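# Lift the plastic card from the box and hold it aloft

## Task

Take the plastic card off the box and keep it motionless above the table, held between contacts on two opposite sides, with every part of it raised at least three finger widths above the height it had on the box. While it is in the air, never press its edges toward each other hard enough that a real card would bend, or the task fails immediately. At the end, no motor of either hand may still show moving in hand_stopped_by, or the task fails.

## Robot and tools

Robot: two six-joint arms, left_arm and right_arm, mounted facing each other across a table. Each carries an identical five-finger right hand, so the hands are not mirrored: a given number or axis means the same thing on both. The left arm's base is on the +y side.

Frames. Positions in results use one scene frame: origin on the table surface halfway between the arm bases, table top at z = 0, +z up. Units are metres, quaternions are wxyz, velocities are m/s and rad/s. Printed hand positions can be slightly off, more so at long reach. Motion commands are instead written in each hand point's own axes. The hand point sits 0.05 m in front of the palm, where index pad and thumb tip meet in a pinch. Its +z runs along straightened fingers (which extend 0.06 to 0.07 m past it), +y points out of the palm, +x points across the palm away from the thumb. A wrist bracket on the little-finger side protrudes 0.03 m beyond the point along +y and 0.11 m across the palm; it can collide with things.

Row layout (used by execute_actions and move). One flat list of 28 numbers, each in [-1, 1], covering both arms even if only one moves: left_arm dx, dy, dz, rx, ry, rz, then left_gripper little, ring, middle, index, thumb_bend, thumb_turn, force_limit, speed, then the same 14 for right_arm and right_gripper. Optionally 12 more numbers in [0, 1] follow: per-joint stiffness scales, left arm's six then right arm's six, in Joint positions order; they persist until changed.

Arm numbers dx..rz are an offset, not a pose: a displacement of the hand point from its measured pose at the start of the action (for a call's first action, the last pose reported in the scene), expressed in the hand point's own axes. Every row of an action is relative to that same start, not to the previous row. Scale: 1.0 equals 0.6 m of translation or 180 degrees; rx, ry, rz form one rotation vector. Each control step the command is clipped to 100 mm and 16 degrees from the measured pose, so large offsets need several actions. Zeros keep an arm where it is.

Hand numbers are absolute targets, not offsets. Fingers (little, ring, middle, index) and thumb_bend: +1 straight/open, -1 fully curled/closed. thumb_turn: +1 beside the palm, -1 in front of the palm facing the fingers. A pinch is roughly index -0.22, thumb_bend -0.75, thumb_turn -0.57. force_limit maps linearly from about 0 N at -1 to 10 N at +1 fingertip force (15 N for both thumb motors); it only stops closing motors. speed maps from nearly zero at -1 to full at +1 (full travel in 0.6 s). To leave a hand unchanged, repeat its last eight sent numbers; if none yet, send hand_measured plus hand_force_limit and hand_speed. A motor only starts when its target changes by 0.01 or more, then locks at target or force limit.

Tools.
execute_actions(actions): a list of actions; each action is a table of up to 15 rows, one row per 1/30 s step, the last row held to fill 15 steps. An empty list just returns state and images.
move(target, speed, stop_force, blocking): target is one row as above, offsets from the last reported pose; hand point travels a straight path there. speed is m/s, 0.002 to 0.5 (default 0.25), turning capped at twice that in rad/s; duration 0.5 to 10 s. stop_force (N, 9 to 40, same for both arms) ends an arm's path when its wrist sensor feels that much added resistance; use it only with slow, non-rotating moves and omit it when backing off a surface. blocking=false returns after 0.5 s; it cannot be combined with stop_force, and other motion is refused until wait or stop shows the end.
wait(seconds): 0 to 10, arms hold last command.
stop(): brakes a running move.
zoom_image(camera, region): camera is cam_low (672x504), cam_left_wrist or cam_right_wrist (504x504); region [x0, y0, x1, y1] in pixels from the top-left, at most 504 square.
show_instructions(): displays the reference image pages (a five-finger hand diagram).
finished_scene(scene): ends the current scene by its number; irreversible.

Results. A state line per arm gives pose and velocities; Hand target lines show where each arm is being driven; Wrist force/torque are in the end effector axes (noisy, offset up to about 4 N, saturating near 50 N). Per hand: hand_measured, hand_stopped_by (moving, target, force, stalled, fault), hand_load_n (positive pushes a finger open; a lost grip shows loads near zero), hand_force_limit, hand_speed. A move adds a move: line with the ending per arm (done, off_target, moving, held, contact, fault) and limits (paced = pose clipped, held = steps blocked) plus distance to target. pose unreachable means the clearance check altered a command.

Cautions. Arms are stiff: pushing past a contact can trigger a torque fault (joint limits 141 N m large joints, 26.3 N m wrist joints) or a 150 N force fault, stopping that arm for 10 s. Do not let the arms or hands collide or press on each other. Squeeze the card gently: close slowly (speed about -0.9 or lower) with a low force_limit, since fast fingers overshoot. Do not drop the card or push anything off the table. Motors heat under sustained load; a hot motor brakes its arm. Before ending, make sure no hand motor reads moving and the card is steady and high enough.

Each tool is called after "Emit:" by a JSON object that holds its "fn" and its "kwargs".

Reference images:

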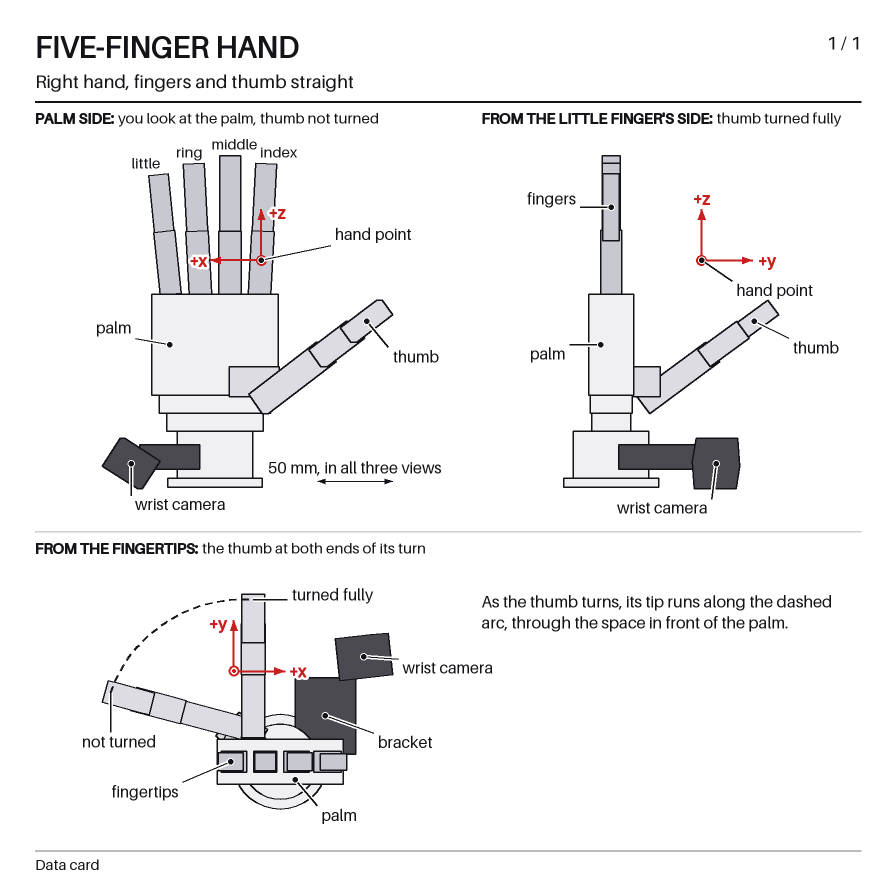

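## Session

I'll start by looking at the current state of the scene.

Emit:
{"fn": "execute_actions", "kwargs": {"actions": []}}

Scene clock: 0.00 s.
left_arm: end_effector_position=(+0.2571, +0.5131, +0.4693) hand_measured=(+1.000, +1.000, +1.000, +1.000, +1.000, +1.000) hand_load_n=(+0.0, +0.0, +0.0, +0.0, +0.0, +0.0) hand_stopped_by=(target, target, target, target, target, target) hand_force_limit=0.00 hand_speed=-0.80 end_effector_quat_wxyz=(-0.010, +0.287, +0.958, +0.002) end_effector_velocity=(-0.000, +0.000, +0.000) end_effector_angular_velocity=(-0.000, -0.001, -0.000) | right_arm: end_effector_position=(+0.1665, -0.2742, +0.4850) hand_measured=(+1.000, +1.000, +1.000, +1.000, +1.000, +1.000) hand_load_n=(+0.0, +0.0, +0.0, +0.0, +0.0, +0.0) hand_stopped_by=(target, target, target, target, target, target) hand_force_limit=0.00 hand_speed=-0.80 end_effector_quat_wxyz=(-0.012, -0.284, +0.959, +0.014) end_effector_velocity=(-0.000, +0.000, +0.000) end_effector_angular_velocity=(+0.001, -0.001, -0.000)
Joint positions: left_arm=[ 0.552 -1.695  1.346  1.938  1.579 -1.874] | right_arm=[-1.195 -1.699  1.315  1.981  1.544 -1.899]
Joint velocities: left_arm=[-0.    -0.001  0.    -0.    -0.     0.   ] | right_arm=[-0.    -0.001 -0.     0.    -0.001 -0.   ]
Wrist force (N, on the end effector, along its own x y z axes, offset not removed): no reading
Wrist torque (N m, same axes, about the end effector's origin, offset not removed): no reading
Hand target (left_arm): +0.257, +0.513, +0.469; -0.010, +0.287, +0.958, +0.002
Hand target (right_arm): +0.166, -0.274, +0.485; -0.012, -0.284, +0.959, +0.014
Joint stiffness scale: left_arm=[1. 1. 1. 1. 1. 1.] | right_arm=[1. 1. 1. 1. 1. 1.]

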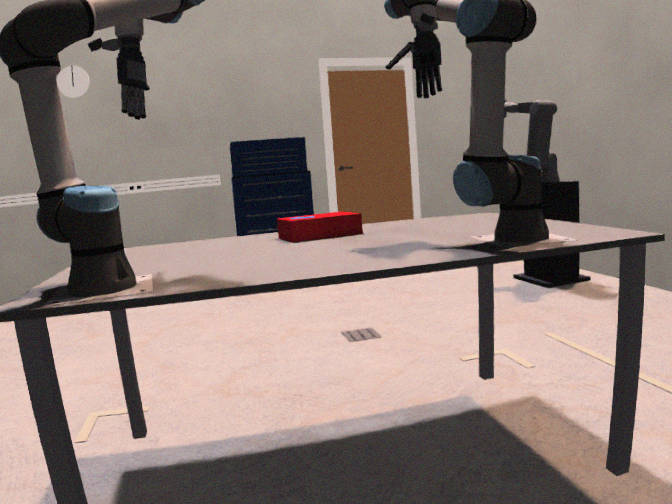

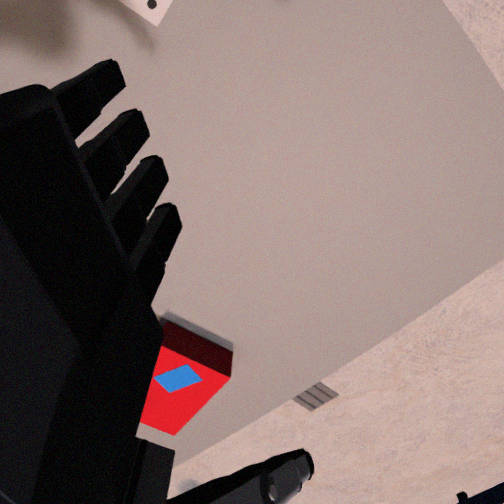

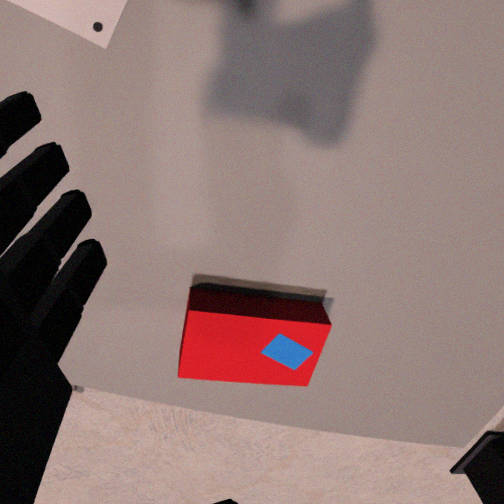

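Emit:
{"fn": "zoom_image", "kwargs": {"camera": "cam_low", "region": [240, 180, 400, 270]}}

Emit:
{"fn": "zoom_image", "kwargs": {"camera": "cam_right_wrist", "region": [150, 240, 370, 420]}}

Emit:
{"fn": "zoom_image", "kwargs": {"camera": "cam_left_wrist", "region": [110, 290, 290, 470]}}

Region (240, 180, 400, 270) of cam_low's 672x504 image, scaled by 3.150, with more detail than that image has; it fills the top 284 rows of this view, and the rest is white.

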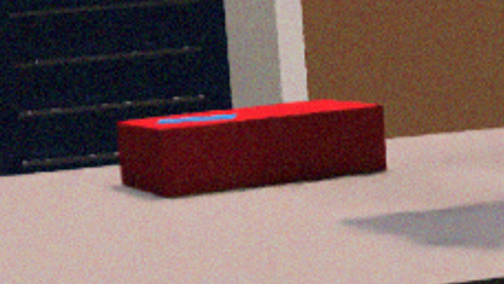

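Region (150, 240, 370, 420) of cam_right_wrist's 504x504 image, scaled by 2.291, with more detail than that image has; it fills the top 412 rows of this view, and the rest is white.

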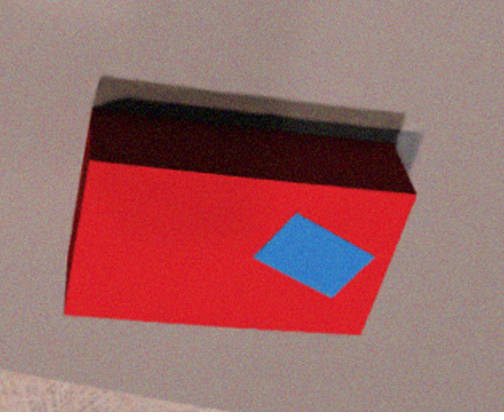

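Region (110, 290, 290, 470) of cam_left_wrist's 504x504 image, scaled by 2.800, with more detail than that image has.

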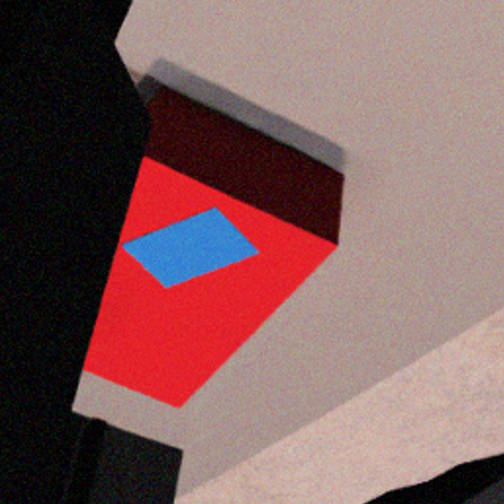

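Emit:
{"fn": "move", "kwargs": {"target": [-0.3305,-0.511,0.360,-0.003,-0.006,0.259, -1,-1,-1,-0.15,-0.75,-0.57,0,0, -0.685,0.070,0.434,0.1565,-0.3197,-0.6786, 1,1,1,0.5,1,1,0,0], "speed": 0.4}}

Scene clock: 123.83 s.
left_arm: end_effector_position=(+0.2513, +0.1520, +0.2501) hand_measured=(-1.000, -1.000, -1.000, -0.150, -0.750, -0.570) hand_load_n=(+0.0, +0.0, +0.0, +0.0, +0.0, +0.0) hand_stopped_by=(target, target, target, target, target, target) hand_force_limit=0.00 hand_speed=0.00 end_effector_quat_wxyz=(-0.001, +0.641, +0.767, +0.001) end_effector_velocity=(-0.000, -0.001, -0.001) end_effector_angular_velocity=(+0.001, +0.002, -0.004) | right_arm: end_effector_position=(+0.4795, -0.0099, +0.2206) hand_measured=(+1.000, +1.000, +1.000, +0.500, +1.000, +1.000) hand_load_n=(+0.0, +0.0, +0.0, +0.0, +0.0, +0.0) hand_stopped_by=(target, target, target, target, target, target) hand_force_limit=0.00 hand_speed=0.00 end_effector_quat_wxyz=(+0.435, -0.891, +0.117, -0.058) end_effector_velocity=(-0.001, +0.001, -0.001) end_effector_angular_velocity=(-0.006, +0.005, +0.019)
Joint positions: left_arm=[ 0.087 -1.232  1.394  1.411  1.571 -1.528] | right_arm=[-1.016 -0.947  1.004  0.829  0.917 -3.783]
Joint velocities: left_arm=[ 0.     0.003 -0.001 -0.     0.002  0.004] | right_arm=[ 0.001  0.013 -0.018  0.024 -0.009 -0.02 ]
Wrist force (N, on the end effector, along its own x y z axes, offset not removed): left_arm=[0.4 0.7 0.6] | right_arm=[-0.6 0.0 -1.3]
Wrist torque (N m, same axes, about the end effector's origin, offset not removed): left_arm=[0.06 -0.18 0.16] | right_arm=[0.18 0.14 -0.27]
Hand target (left_arm): +0.251, +0.150, +0.250; +0.000, +0.642, +0.766, +0.000
Hand target (right_arm): +0.480, -0.010, +0.220; -0.435, +0.891, -0.116, +0.057
Off the commanded pose (left_arm): 0.002 m, 0 deg.
Off the commanded pose (right_arm): 0.001 m, 0 deg.
Joint stiffness scale: left_arm=[1. 1. 1. 1. 1. 1.] | right_arm=[1. 1. 1. 1. 1. 1.]
move: done

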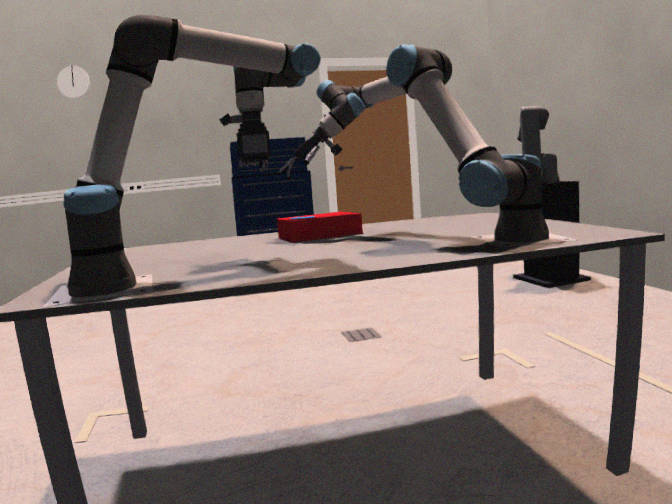

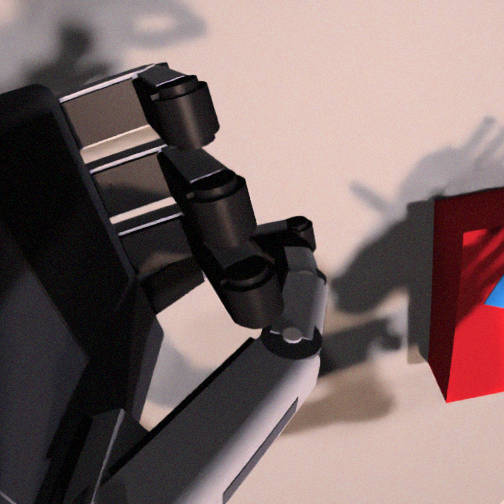

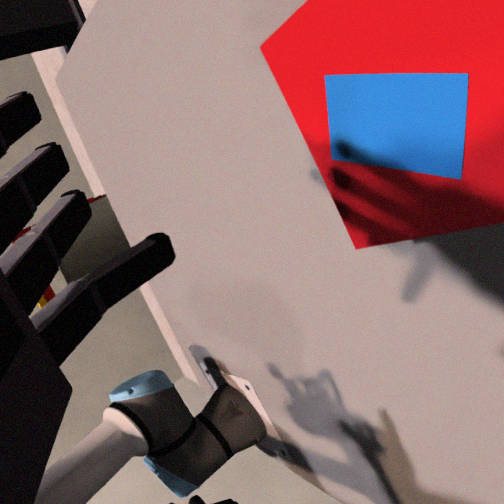

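Emit:
{"fn": "zoom_image", "kwargs": {"camera": "cam_low", "region": [210, 100, 390, 260]}}

Emit:
{"fn": "zoom_image", "kwargs": {"camera": "cam_right_wrist", "region": [240, 0, 504, 264]}}

Emit:
{"fn": "zoom_image", "kwargs": {"camera": "cam_left_wrist", "region": [200, 150, 504, 454]}}

Region (210, 100, 390, 260) of cam_low's 672x504 image, scaled by 2.800, with more detail than that image has.

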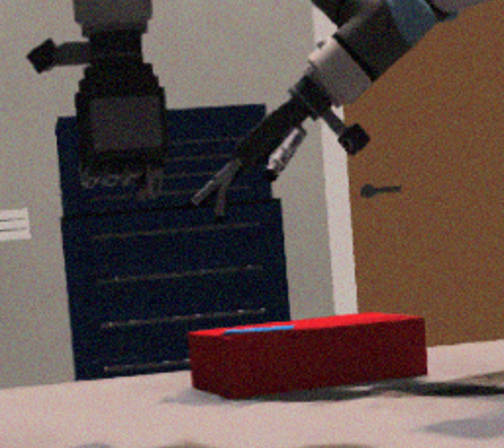

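Region (240, 0, 504, 264) of cam_right_wrist's 504x504 image, scaled by 1.909, with more detail than that image has.

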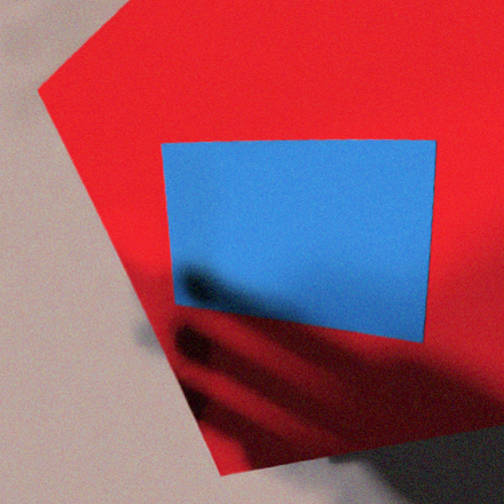

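Region (200, 150, 504, 454) of cam_left_wrist's 504x504 image, scaled by 1.658, with more detail than that image has.

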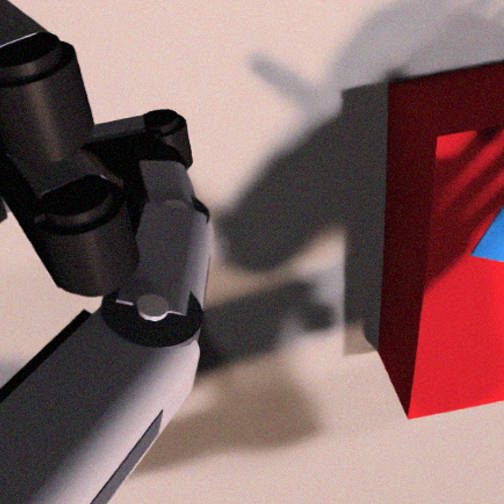

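Emit:
{"fn": "move", "kwargs": {"target": [0.117,0.273,0.167,0,0,0.39, -1,-1,-1,0.2,-0.75,-0.57,0,0, 0.0512,0.1908,0.0132,0,0,0, 1,1,1,0.5,1,1,0,0], "speed": 0.35}}

Scene clock: 221.47 s.
left_arm: end_effector_position=(+0.3992, +0.2499, +0.1501) hand_measured=(-1.000, -1.000, -1.000, +0.200, -0.750, -0.570) hand_load_n=(+0.0, +0.0, +0.0, +0.0, +0.0, +0.0) hand_stopped_by=(target, target, target, target, target, target) hand_force_limit=0.00 hand_speed=0.00 end_effector_quat_wxyz=(-0.001, +0.966, +0.259, +0.000) end_effector_velocity=(-0.001, -0.000, -0.001) end_effector_angular_velocity=(-0.000, +0.009, -0.018) | right_arm: end_effector_position=(+0.4925, -0.0786, +0.1273) hand_measured=(+1.000, +1.000, +1.000, +0.500, +1.000, +1.000) hand_load_n=(+0.0, +0.0, +0.0, +0.0, +0.0, +0.0) hand_stopped_by=(target, target, target, target, target, target) hand_force_limit=0.00 hand_speed=0.00 end_effector_quat_wxyz=(+0.435, -0.891, +0.116, -0.059) end_effector_velocity=(+0.000, -0.000, -0.000) end_effector_angular_velocity=(+0.002, -0.001, +0.002)
Joint positions: left_arm=[ 0.653 -1.057  1.402  1.227  1.57   0.263] | right_arm=[-1.142 -0.96   1.287  0.641  0.841 -3.915]
Joint velocities: left_arm=[ 0.003  0.006 -0.006  0.005  0.006  0.021] | right_arm=[-0.001  0.001  0.001 -0.001 -0.003 -0.002]
Wrist force (N, on the end effector, along its own x y z axes, offset not removed): left_arm=[1.9 0.8 -1.0] | right_arm=[0.0 -0.2 1.0]
Wrist torque (N m, same axes, about the end effector's origin, offset not removed): left_arm=[0.10 -0.21 0.28] | right_arm=[-0.08 0.09 -0.37]
Hand target (left_arm): +0.400, +0.250, +0.150; -0.000, +0.966, +0.259, -0.001
Hand target (right_arm): +0.493, -0.080, +0.125; -0.435, +0.891, -0.117, +0.058
Off the commanded pose (left_arm): 0.001 m, 0 deg.
Off the commanded pose (right_arm): 0.002 m, 0 deg.
Joint stiffness scale: left_arm=[1. 1. 1. 1. 1. 1.] | right_arm=[1. 1. 1. 1. 1. 1.]
move: done

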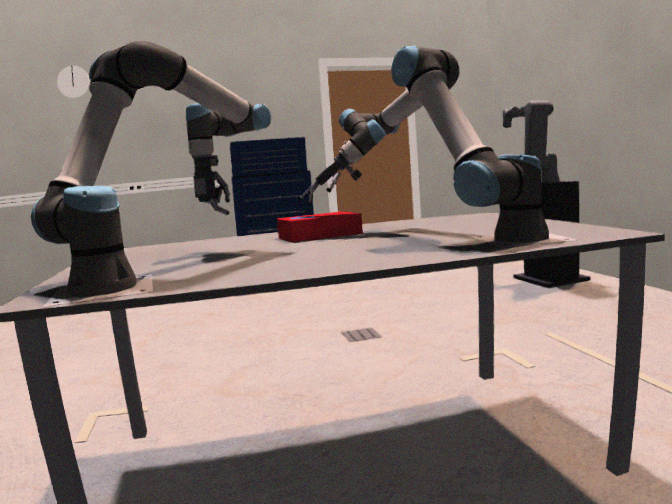

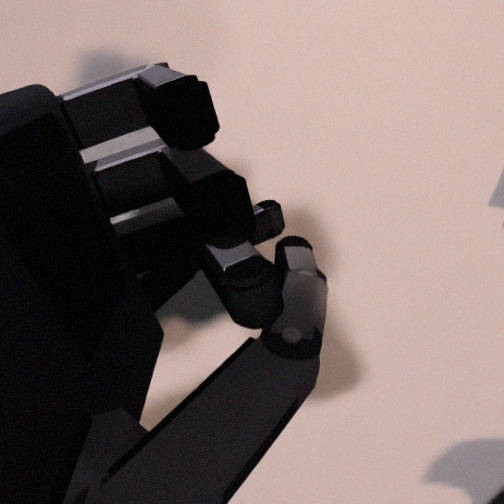

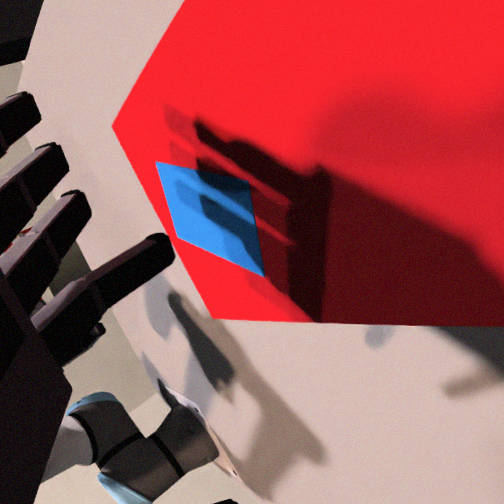

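Emit:
{"fn": "zoom_image", "kwargs": {"camera": "cam_right_wrist", "region": [90, 100, 340, 350]}}

Emit:
{"fn": "zoom_image", "kwargs": {"camera": "cam_low", "region": [180, 140, 380, 260]}}

Region (90, 100, 340, 350) of cam_right_wrist's 504x504 image, scaled by 2.016, with more detail than that image has.

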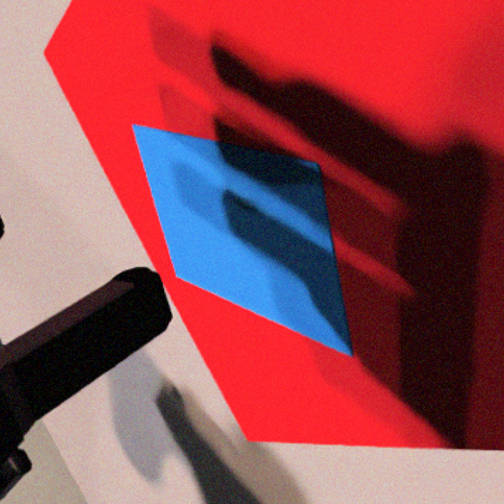

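Region (180, 140, 380, 260) of cam_low's 672x504 image, scaled by 2.520, with more detail than that image has; it fills the top 302 rows of this view, and the rest is white.

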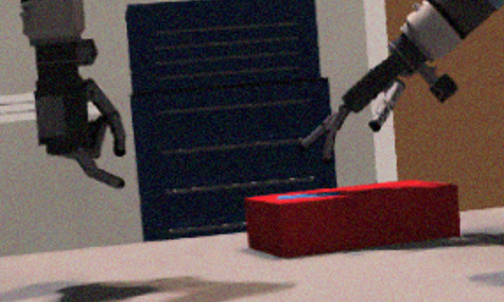

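Emit:
{"fn": "move", "kwargs": {"target": [0,0,0,0,0,0, -1,-1,-1,0.2,-0.75,-0.57,0,0, -0.001,0.0133,0.056,0,0,0, 1,1,1,0.5,1,1,0,0], "speed": 0.1}}

Emit:
{"fn": "zoom_image", "kwargs": {"camera": "cam_low", "region": [260, 170, 380, 250]}}

Emit:
{"fn": "zoom_image", "kwargs": {"camera": "cam_right_wrist", "region": [60, 100, 310, 350]}}

Scene clock: 239.70 s.
left_arm: end_effector_position=(+0.3992, +0.2499, +0.1501) hand_measured=(-1.000, -1.000, -1.000, +0.200, -0.750, -0.570) hand_load_n=(+0.0, +0.0, +0.0, +0.0, +0.0, +0.0) hand_stopped_by=(target, target, target, target, target, target) hand_force_limit=0.00 hand_speed=0.00 end_effector_quat_wxyz=(-0.001, +0.966, +0.259, -0.000) end_effector_velocity=(-0.000, -0.000, +0.000) end_effector_angular_velocity=(-0.001, +0.001, +0.002) | right_arm: end_effector_position=(+0.4974, -0.0592, +0.1012) hand_measured=(+1.000, +1.000, +1.000, +0.500, +1.000, +1.000) hand_load_n=(+0.0, +0.0, +0.0, +0.0, +0.0, +0.0) hand_stopped_by=(target, target, target, target, target, target) hand_force_limit=0.00 hand_speed=0.00 end_effector_quat_wxyz=(+0.435, -0.891, +0.117, -0.059) end_effector_velocity=(+0.003, +0.002, +0.001) end_effector_angular_velocity=(+0.003, -0.007, -0.003)
Joint positions: left_arm=[ 0.654 -1.057  1.401  1.228  1.57   0.264] | right_arm=[-1.111 -0.909  1.266  0.588  0.86  -3.88 ]
Joint velocities: left_arm=[ 0.    -0.     0.001 -0.     0.002 -0.001] | right_arm=[ 0.002  0.    -0.005 -0.006  0.003  0.006]
Wrist force (N, on the end effector, along its own x y z axes, offset not removed): left_arm=[-1.0 0.4 -2.2] | right_arm=[2.8 -1.2 -2.0]
Wrist torque (N m, same axes, about the end effector's origin, offset not removed): left_arm=[0.16 0.26 0.06] | right_arm=[0.04 -0.30 -0.21]
Hand target (left_arm): +0.399, +0.250, +0.150; -0.001, +0.966, +0.259, +0.000
Hand target (right_arm): +0.498, -0.058, +0.100; -0.435, +0.891, -0.116, +0.059
Off the commanded pose (left_arm): 0.000 m, 0 deg.
Off the commanded pose (right_arm): 0.002 m, 0 deg.
Joint stiffness scale: left_arm=[1. 1. 1. 1. 1. 1.] | right_arm=[1. 1. 1. 1. 1. 1.]
move: done

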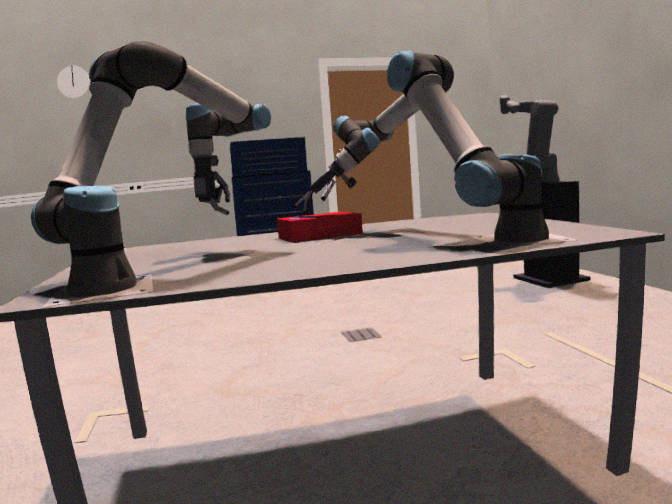

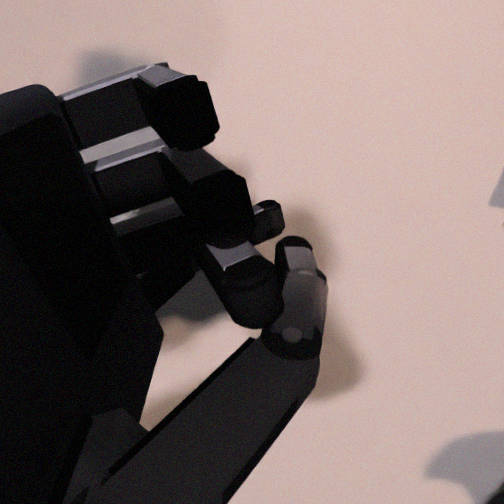

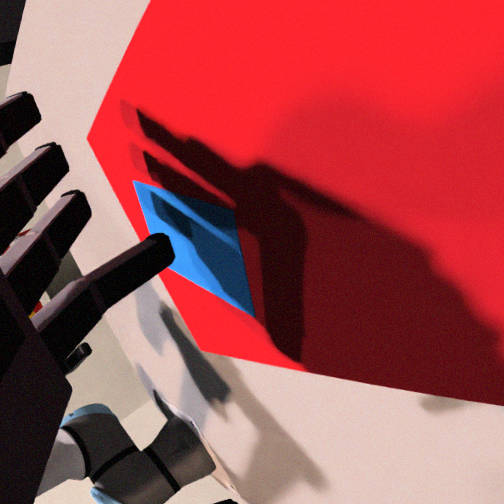

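Region (260, 170, 380, 250) of cam_low's 672x504 image, scaled by 4.200, with more detail than that image has.

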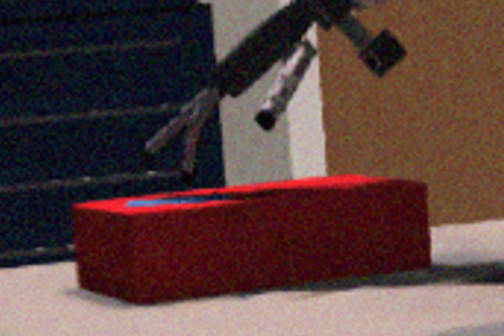

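Region (60, 100, 310, 350) of cam_right_wrist's 504x504 image, scaled by 2.016, with more detail than that image has.

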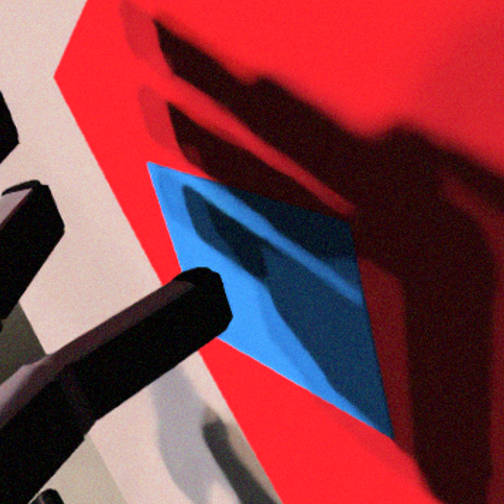

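Emit:
{"fn": "move", "kwargs": {"target": [0,0,0,0,0,0, -1,-1,-1,0.2,-0.75,-0.57,0,0, 0,0.0145,0.0113,0,0,0, 1,1,1,0.5,1,1,0,0], "speed": 0.04}}

Emit:
{"fn": "zoom_image", "kwargs": {"camera": "cam_low", "region": [260, 170, 380, 250]}}

Emit:
{"fn": "zoom_image", "kwargs": {"camera": "cam_right_wrist", "region": [60, 130, 310, 380]}}

Scene clock: 249.90 s.
left_arm: end_effector_position=(+0.3992, +0.2499, +0.1501) hand_measured=(-1.000, -1.000, -1.000, +0.200, -0.750, -0.570) hand_load_n=(+0.0, +0.0, +0.0, +0.0, +0.0, +0.0) hand_stopped_by=(target, target, target, target, target, target) hand_force_limit=0.00 hand_speed=0.00 end_effector_quat_wxyz=(-0.001, +0.966, +0.259, -0.000) end_effector_velocity=(+0.000, +0.000, -0.000) end_effector_angular_velocity=(+0.001, +0.000, +0.001) | right_arm: end_effector_position=(+0.4980, -0.0588, +0.0923) hand_measured=(+1.000, +1.000, +1.000, +0.500, +1.000, +1.000) hand_load_n=(+0.0, +0.0, +0.0, +0.0, +0.0, +0.0) hand_stopped_by=(target, target, target, target, target, target) hand_force_limit=0.00 hand_speed=0.00 end_effector_quat_wxyz=(+0.436, -0.891, +0.116, -0.059) end_effector_velocity=(+0.001, +0.001, -0.000) end_effector_angular_velocity=(+0.005, -0.004, -0.001)
Joint positions: left_arm=[ 0.654 -1.057  1.401  1.228  1.57   0.264] | right_arm=[-1.11  -0.901  1.276  0.567  0.86  -3.879]
Joint velocities: left_arm=[ 0.  0.  0. -0. -0. -0.] | right_arm=[-0.001 -0.     0.002 -0.008 -0.002  0.003]
Wrist force (N, on the end effector, along its own x y z axes, offset not removed): left_arm=[-0.5 0.5 1.5] | right_arm=[1.3 -1.5 -1.6]
Wrist torque (N m, same axes, about the end effector's origin, offset not removed): left_arm=[0.12 0.10 0.09] | right_arm=[0.06 -0.04 -0.15]
Hand target (left_arm): +0.399, +0.250, +0.150; -0.001, +0.966, +0.259, -0.000
Hand target (right_arm): +0.497, -0.059, +0.090; -0.435, +0.891, -0.117, +0.058
Off the commanded pose (left_arm): 0.000 m, 0 deg.
Off the commanded pose (right_arm): 0.002 m, 0 deg.
Joint stiffness scale: left_arm=[1. 1. 1. 1. 1. 1.] | right_arm=[1. 1. 1. 1. 1. 1.]
move: done

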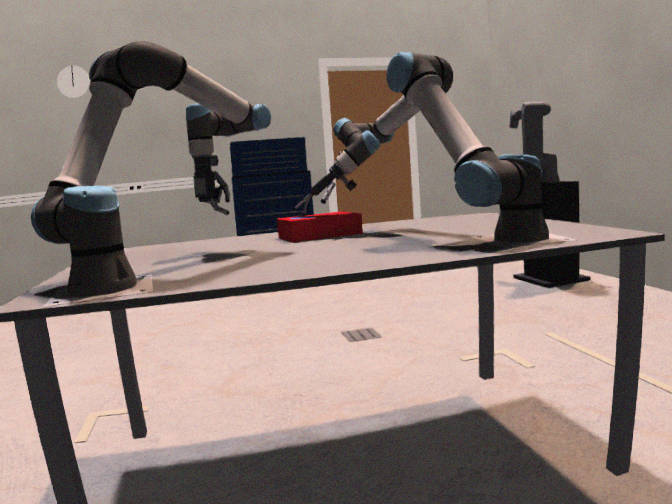

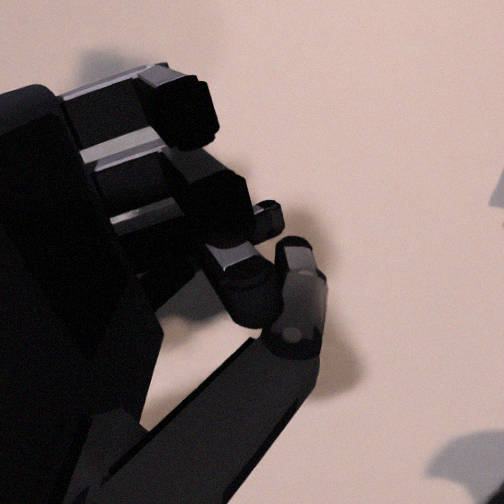

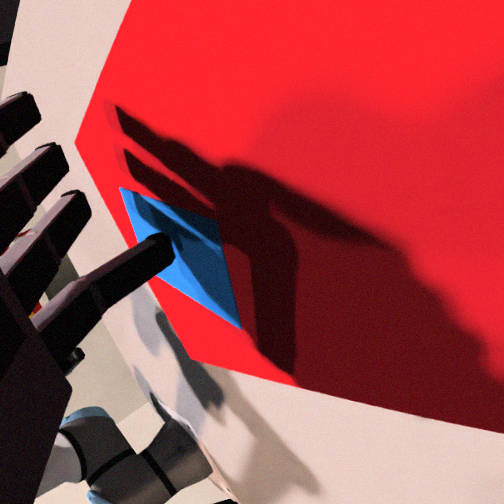

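Region (260, 170, 380, 250) of cam_low's 672x504 image, scaled by 4.200, with more detail than that image has.

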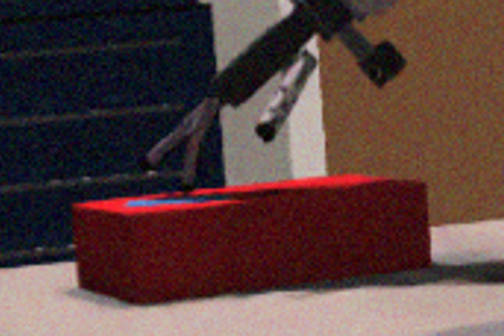

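Region (60, 130, 310, 380) of cam_right_wrist's 504x504 image, scaled by 2.016, with more detail than that image has.

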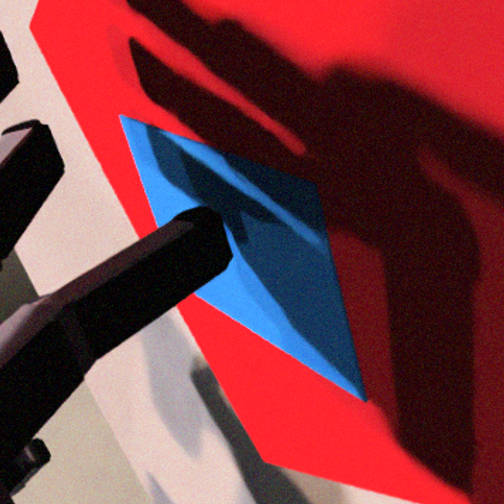

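Emit:
{"fn": "move", "kwargs": {"target": [0,0,0,0,0,0, -1,-1,-1,0.2,-0.75,-0.57,0,0, 0,0.0118,0.0092,0,0,0, 1,1,1,0.5,1,1,0,0], "speed": 0.008, "stop_force": 9}}

Scene clock: 261.37 s.
left_arm: end_effector_position=(+0.3992, +0.2499, +0.1501) hand_measured=(-1.000, -1.000, -1.000, +0.200, -0.750, -0.570) hand_load_n=(+0.0, +0.0, +0.0, +0.0, +0.0, +0.0) hand_stopped_by=(target, target, target, target, target, target) hand_force_limit=0.00 hand_speed=0.00 end_effector_quat_wxyz=(-0.001, +0.966, +0.259, -0.000) end_effector_velocity=(-0.000, -0.000, +0.000) end_effector_angular_velocity=(-0.001, -0.000, +0.000) | right_arm: end_effector_position=(+0.4993, -0.0582, +0.0876) hand_measured=(+1.000, +1.000, +1.000, +0.500, +1.000, +1.000) hand_load_n=(+0.0, +0.0, +0.0, +0.5, +0.0, +0.0) hand_stopped_by=(target, target, target, target, target, target) hand_force_limit=0.00 hand_speed=0.00 end_effector_quat_wxyz=(+0.437, -0.890, +0.115, -0.062) end_effector_velocity=(+0.001, +0.000, -0.000) end_effector_angular_velocity=(+0.002, -0.004, -0.001)
Joint positions: left_arm=[ 0.654 -1.057  1.401  1.228  1.57   0.264] | right_arm=[-1.11  -0.897  1.282  0.551  0.859 -3.879]
Joint velocities: left_arm=[ 0.    -0.001  0.001 -0.     0.001 -0.   ] | right_arm=[-0.001 -0.001  0.002 -0.006 -0.     0.001]
Wrist force (N, on the end effector, along its own x y z axes, offset not removed): left_arm=[-1.8 -1.2 -0.5] | right_arm=[1.6 -0.7 -3.7]
Wrist torque (N m, same axes, about the end effector's origin, offset not removed): left_arm=[-0.15 0.27 0.02] | right_arm=[0.73 -0.21 -0.16]
Hand target (left_arm): +0.399, +0.250, +0.150; -0.001, +0.966, +0.259, -0.000
Hand target (right_arm): +0.498, -0.059, +0.083; -0.436, +0.891, -0.116, +0.059
Off the commanded pose (left_arm): 0.000 m, 0 deg.
Off the commanded pose (right_arm): 0.005 m, 0 deg.
Joint stiffness scale: left_arm=[1. 1. 1. 1. 1. 1.] | right_arm=[1. 1. 1. 1. 1. 1.]
move: off_target (right_arm)

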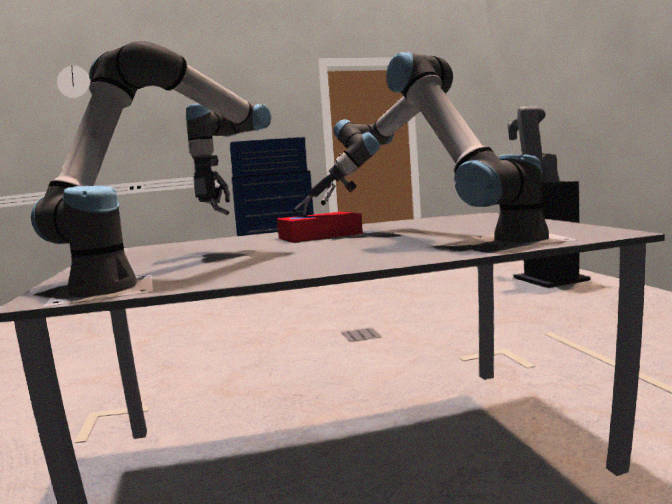

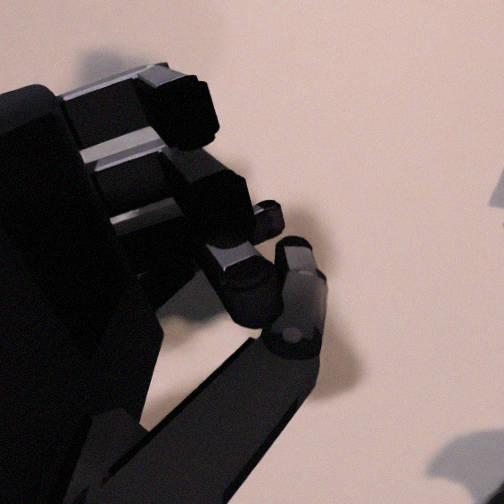

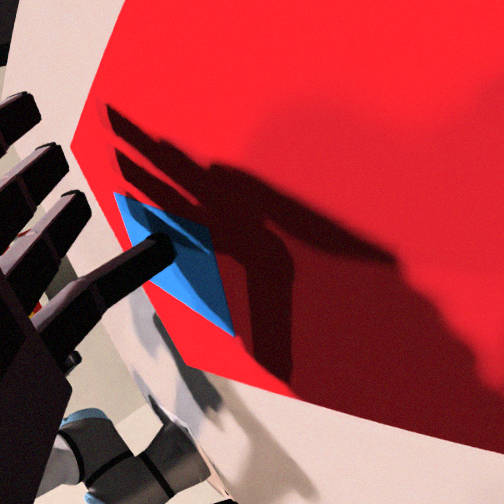

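Emit:
{"fn": "execute_actions", "kwargs": {"actions": [[[0,0,0,0,0,0,-1,-1,-1,0.2,-0.75,-0.57,0,0,-0.0028,0.0053,0.0067,0,0,0,1,1,1,0.5,1,1,0,0],[0,0,0,0,0,0,-1,-1,-1,0.2,-0.75,-0.57,0,0,-0.0056,0.0041,0.0083,0,0,0,1,1,1,0.5,1,1,0,0],[0,0,0,0,0,0,-1,-1,-1,0.2,-0.75,-0.57,0,0,-0.0083,0.0028,0.0099,0,0,0,1,1,1,0.5,1,1,0,0],[0,0,0,0,0,0,-1,-1,-1,0.2,-0.75,-0.57,0,0,-0.0110,0.0016,0.0115,0,0,0,1,1,1,0.5,1,1,0,0],[0,0,0,0,0,0,-1,-1,-1,0.2,-0.75,-0.57,0,0,-0.0138,0.0003,0.0131,0,0,0,1,1,1,0.5,1,1,0,0],[0,0,0,0,0,0,-1,-1,-1,0.2,-0.75,-0.57,0,0,-0.0165,-0.0010,0.0146,0,0,0,1,1,1,0.5,1,1,0,0],[0,0,0,0,0,0,-1,-1,-1,0.2,-0.75,-0.57,0,0,-0.0192,-0.0022,0.0162,0,0,0,1,1,1,0.5,1,1,0,0],[0,0,0,0,0,0,-1,-1,-1,0.2,-0.75,-0.57,0,0,-0.0219,-0.0035,0.0178,0,0,0,1,1,1,0.5,1,1,0,0],[0,0,0,0,0,0,-1,-1,-1,0.2,-0.75,-0.57,0,0,-0.0247,-0.0047,0.0194,0,0,0,1,1,1,0.5,1,1,0,0],[0,0,0,0,0,0,-1,-1,-1,0.2,-0.75,-0.57,0,0,-0.0274,-0.0060,0.0210,0,0,0,1,1,1,0.5,1,1,0,0],[0,0,0,0,0,0,-1,-1,-1,0.2,-0.75,-0.57,0,0,-0.0301,-0.0073,0.0226,0,0,0,1,1,1,0.5,1,1,0,0],[0,0,0,0,0,0,-1,-1,-1,0.2,-0.75,-0.57,0,0,-0.0329,-0.0085,0.0242,0,0,0,1,1,1,0.5,1,1,0,0],[0,0,0,0,0,0,-1,-1,-1,0.2,-0.75,-0.57,0,0,-0.0356,-0.0098,0.0258,0,0,0,1,1,1,0.5,1,1,0,0],[0,0,0,0,0,0,-1,-1,-1,0.2,-0.75,-0.57,0,0,-0.0383,-0.0110,0.0274,0,0,0,1,1,1,0.5,1,1,0,0],[0,0,0,0,0,0,-1,-1,-1,0.2,-0.75,-0.57,0,0,-0.0411,-0.0123,0.0290,0,0,0,1,1,1,0.5,1,1,0,0]]]}}

Emit:
{"fn": "wait", "kwargs": {"seconds": 0.6}}

Scene clock: 282.53 s.
left_arm: end_effector_position=(+0.3992, +0.2499, +0.1501) hand_measured=(-1.000, -1.000, -1.000, +0.200, -0.750, -0.570) hand_load_n=(+0.0, +0.0, +0.0, +0.0, +0.0, +0.0) hand_stopped_by=(target, target, target, target, target, target) hand_force_limit=0.00 hand_speed=0.00 end_effector_quat_wxyz=(-0.001, +0.966, +0.259, -0.000) end_effector_velocity=(+0.000, +0.000, -0.000) end_effector_angular_velocity=(+0.001, -0.001, -0.000) | right_arm: end_effector_position=(+0.4909, -0.0444, +0.0872) hand_measured=(+1.000, +1.000, +1.000, +0.500, +1.000, +1.000) hand_load_n=(+0.0, +0.0, +0.0, +1.5, +0.0, +0.0) hand_stopped_by=(target, target, target, target, target, target) hand_force_limit=0.00 hand_speed=0.00 end_effector_quat_wxyz=(+0.440, -0.889, +0.113, -0.065) end_effector_velocity=(-0.039, +0.049, -0.000) end_effector_angular_velocity=(+0.001, -0.002, +0.009)
Joint positions: left_arm=[ 0.654 -1.057  1.401  1.228  1.57   0.264] | right_arm=[-1.082 -0.904  1.291  0.521  0.875 -3.849]
Joint velocities: left_arm=[-0.     0.     0.    -0.    -0.001 -0.   ] | right_arm=[ 0.108 -0.023  0.027 -0.071  0.061  0.102]
Wrist force (N, on the end effector, along its own x y z axes, offset not removed): left_arm=[-0.3 -0.7 1.7] | right_arm=[3.7 -6.8 -4.0]
Wrist torque (N m, same axes, about the end effector's origin, offset not removed): left_arm=[-0.23 -0.05 -0.09] | right_arm=[0.24 -0.28 -0.19]
Hand target (left_arm): +0.399, +0.250, +0.150; -0.001, +0.966, +0.259, -0.000
Hand target (right_arm): +0.480, -0.035, +0.083; -0.437, +0.890, -0.115, +0.062
Off the commanded pose (left_arm): 0.000 m, 0 deg.
Off the commanded pose (right_arm): 0.015 m, 0 deg.
Joint stiffness scale: left_arm=[1. 1. 1. 1. 1. 1.] | right_arm=[1. 1. 1. 1. 1. 1.]

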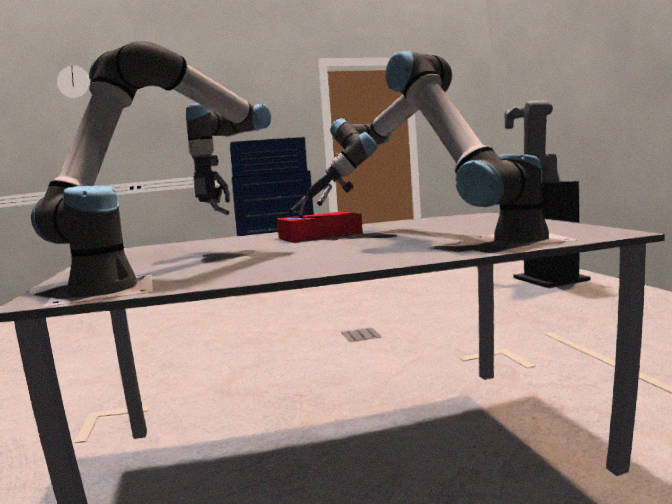

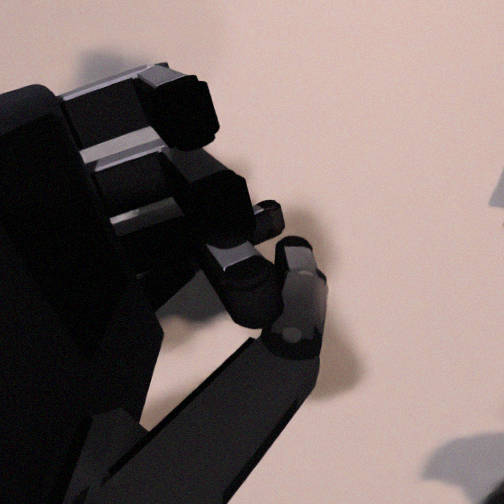

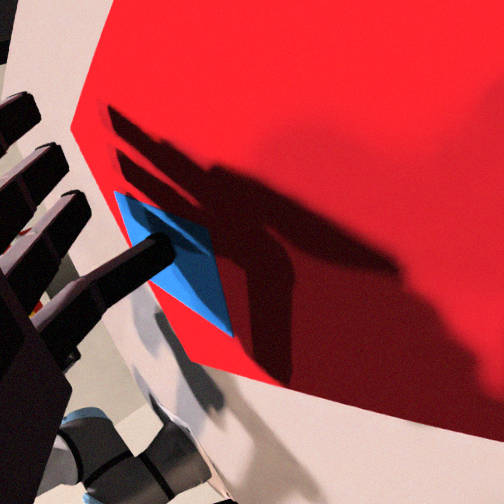

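Scene clock: 283.13 s.
left_arm: end_effector_position=(+0.3992, +0.2499, +0.1501) hand_measured=(-1.000, -1.000, -1.000, +0.200, -0.750, -0.570) hand_load_n=(+0.0, +0.0, +0.0, +0.0, +0.0, +0.0) hand_stopped_by=(target, target, target, target, target, target) hand_force_limit=0.00 hand_speed=0.00 end_effector_quat_wxyz=(-0.001, +0.966, +0.259, -0.000) end_effector_velocity=(-0.000, -0.000, +0.000) end_effector_angular_velocity=(-0.000, -0.000, -0.000) | right_arm: end_effector_position=(+0.4836, -0.0349, +0.0871) hand_measured=(+1.000, +1.000, +1.000, +0.500, +1.000, +1.000) hand_load_n=(+0.0, +0.0, +0.0, +1.0, +0.0, +0.0) hand_stopped_by=(target, target, target, target, target, target) hand_force_limit=0.00 hand_speed=0.00 end_effector_quat_wxyz=(+0.440, -0.889, +0.113, -0.065) end_effector_velocity=(+0.000, +0.000, +0.000) end_effector_angular_velocity=(+0.001, -0.001, -0.001)
Joint positions: left_arm=[ 0.654 -1.057  1.401  1.228  1.57   0.264] | right_arm=[-1.061 -0.909  1.297  0.505  0.888 -3.826]
Joint velocities: left_arm=[-0. -0.  0.  0.  0.  0.] | right_arm=[ 0.001 -0.     0.    -0.002  0.001  0.002]
Wrist force (N, on the end effector, along its own x y z axes, offset not removed): left_arm=[-0.5 0.8 -1.2] | right_arm=[2.2 -4.8 -6.6]
Wrist torque (N m, same axes, about the end effector's origin, offset not removed): left_arm=[0.15 0.31 0.14] | right_arm=[0.67 -0.19 -0.13]
Hand target (left_arm): +0.399, +0.250, +0.150; -0.001, +0.966, +0.259, -0.000
Hand target (right_arm): +0.480, -0.035, +0.083; -0.437, +0.890, -0.115, +0.062
Off the commanded pose (left_arm): 0.000 m, 0 deg.
Off the commanded pose (right_arm): 0.006 m, 1 deg.
Joint stiffness scale: left_arm=[1. 1. 1. 1. 1. 1.] | right_arm=[1. 1. 1. 1. 1. 1.]
wait: 0.60 s; at rest by 0.40 s

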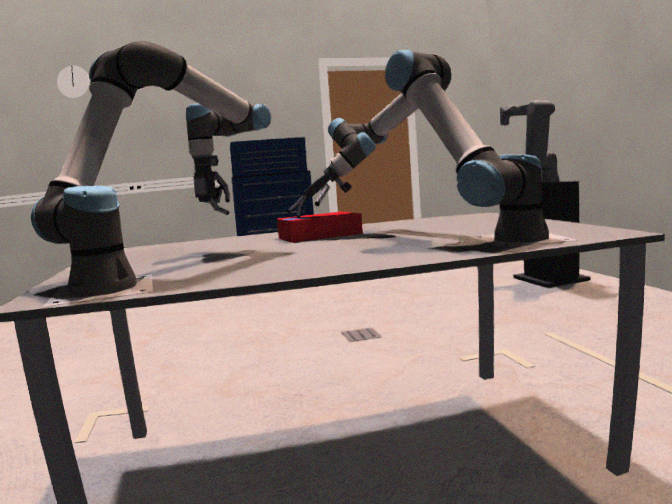

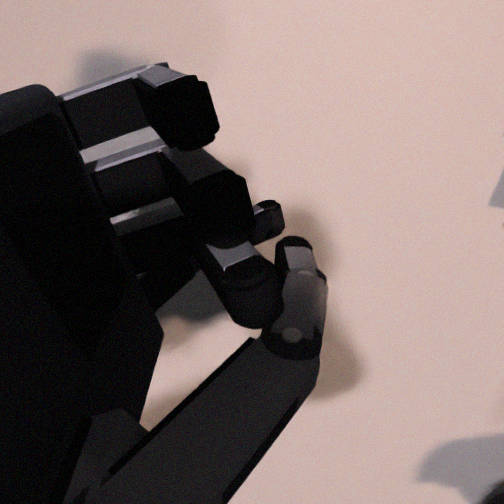

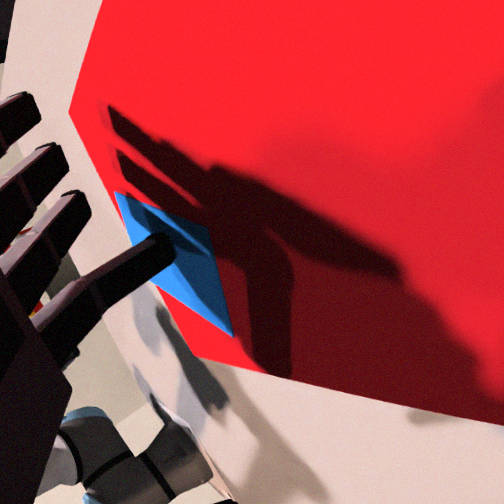

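Emit:
{"fn": "zoom_image", "kwargs": {"camera": "cam_right_wrist", "region": [50, 90, 330, 370]}}

Region (50, 90, 330, 370) of cam_right_wrist's 504x504 image, scaled by 1.800, with more detail than that image has.

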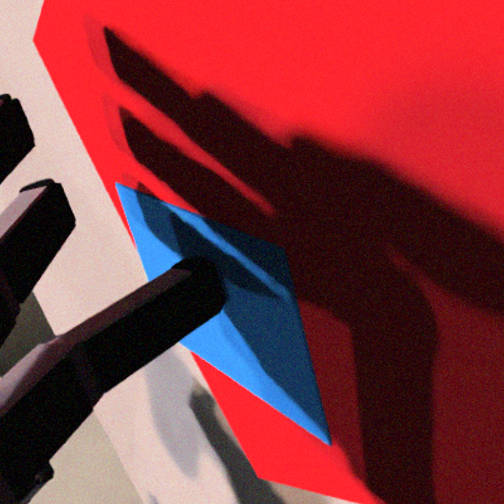

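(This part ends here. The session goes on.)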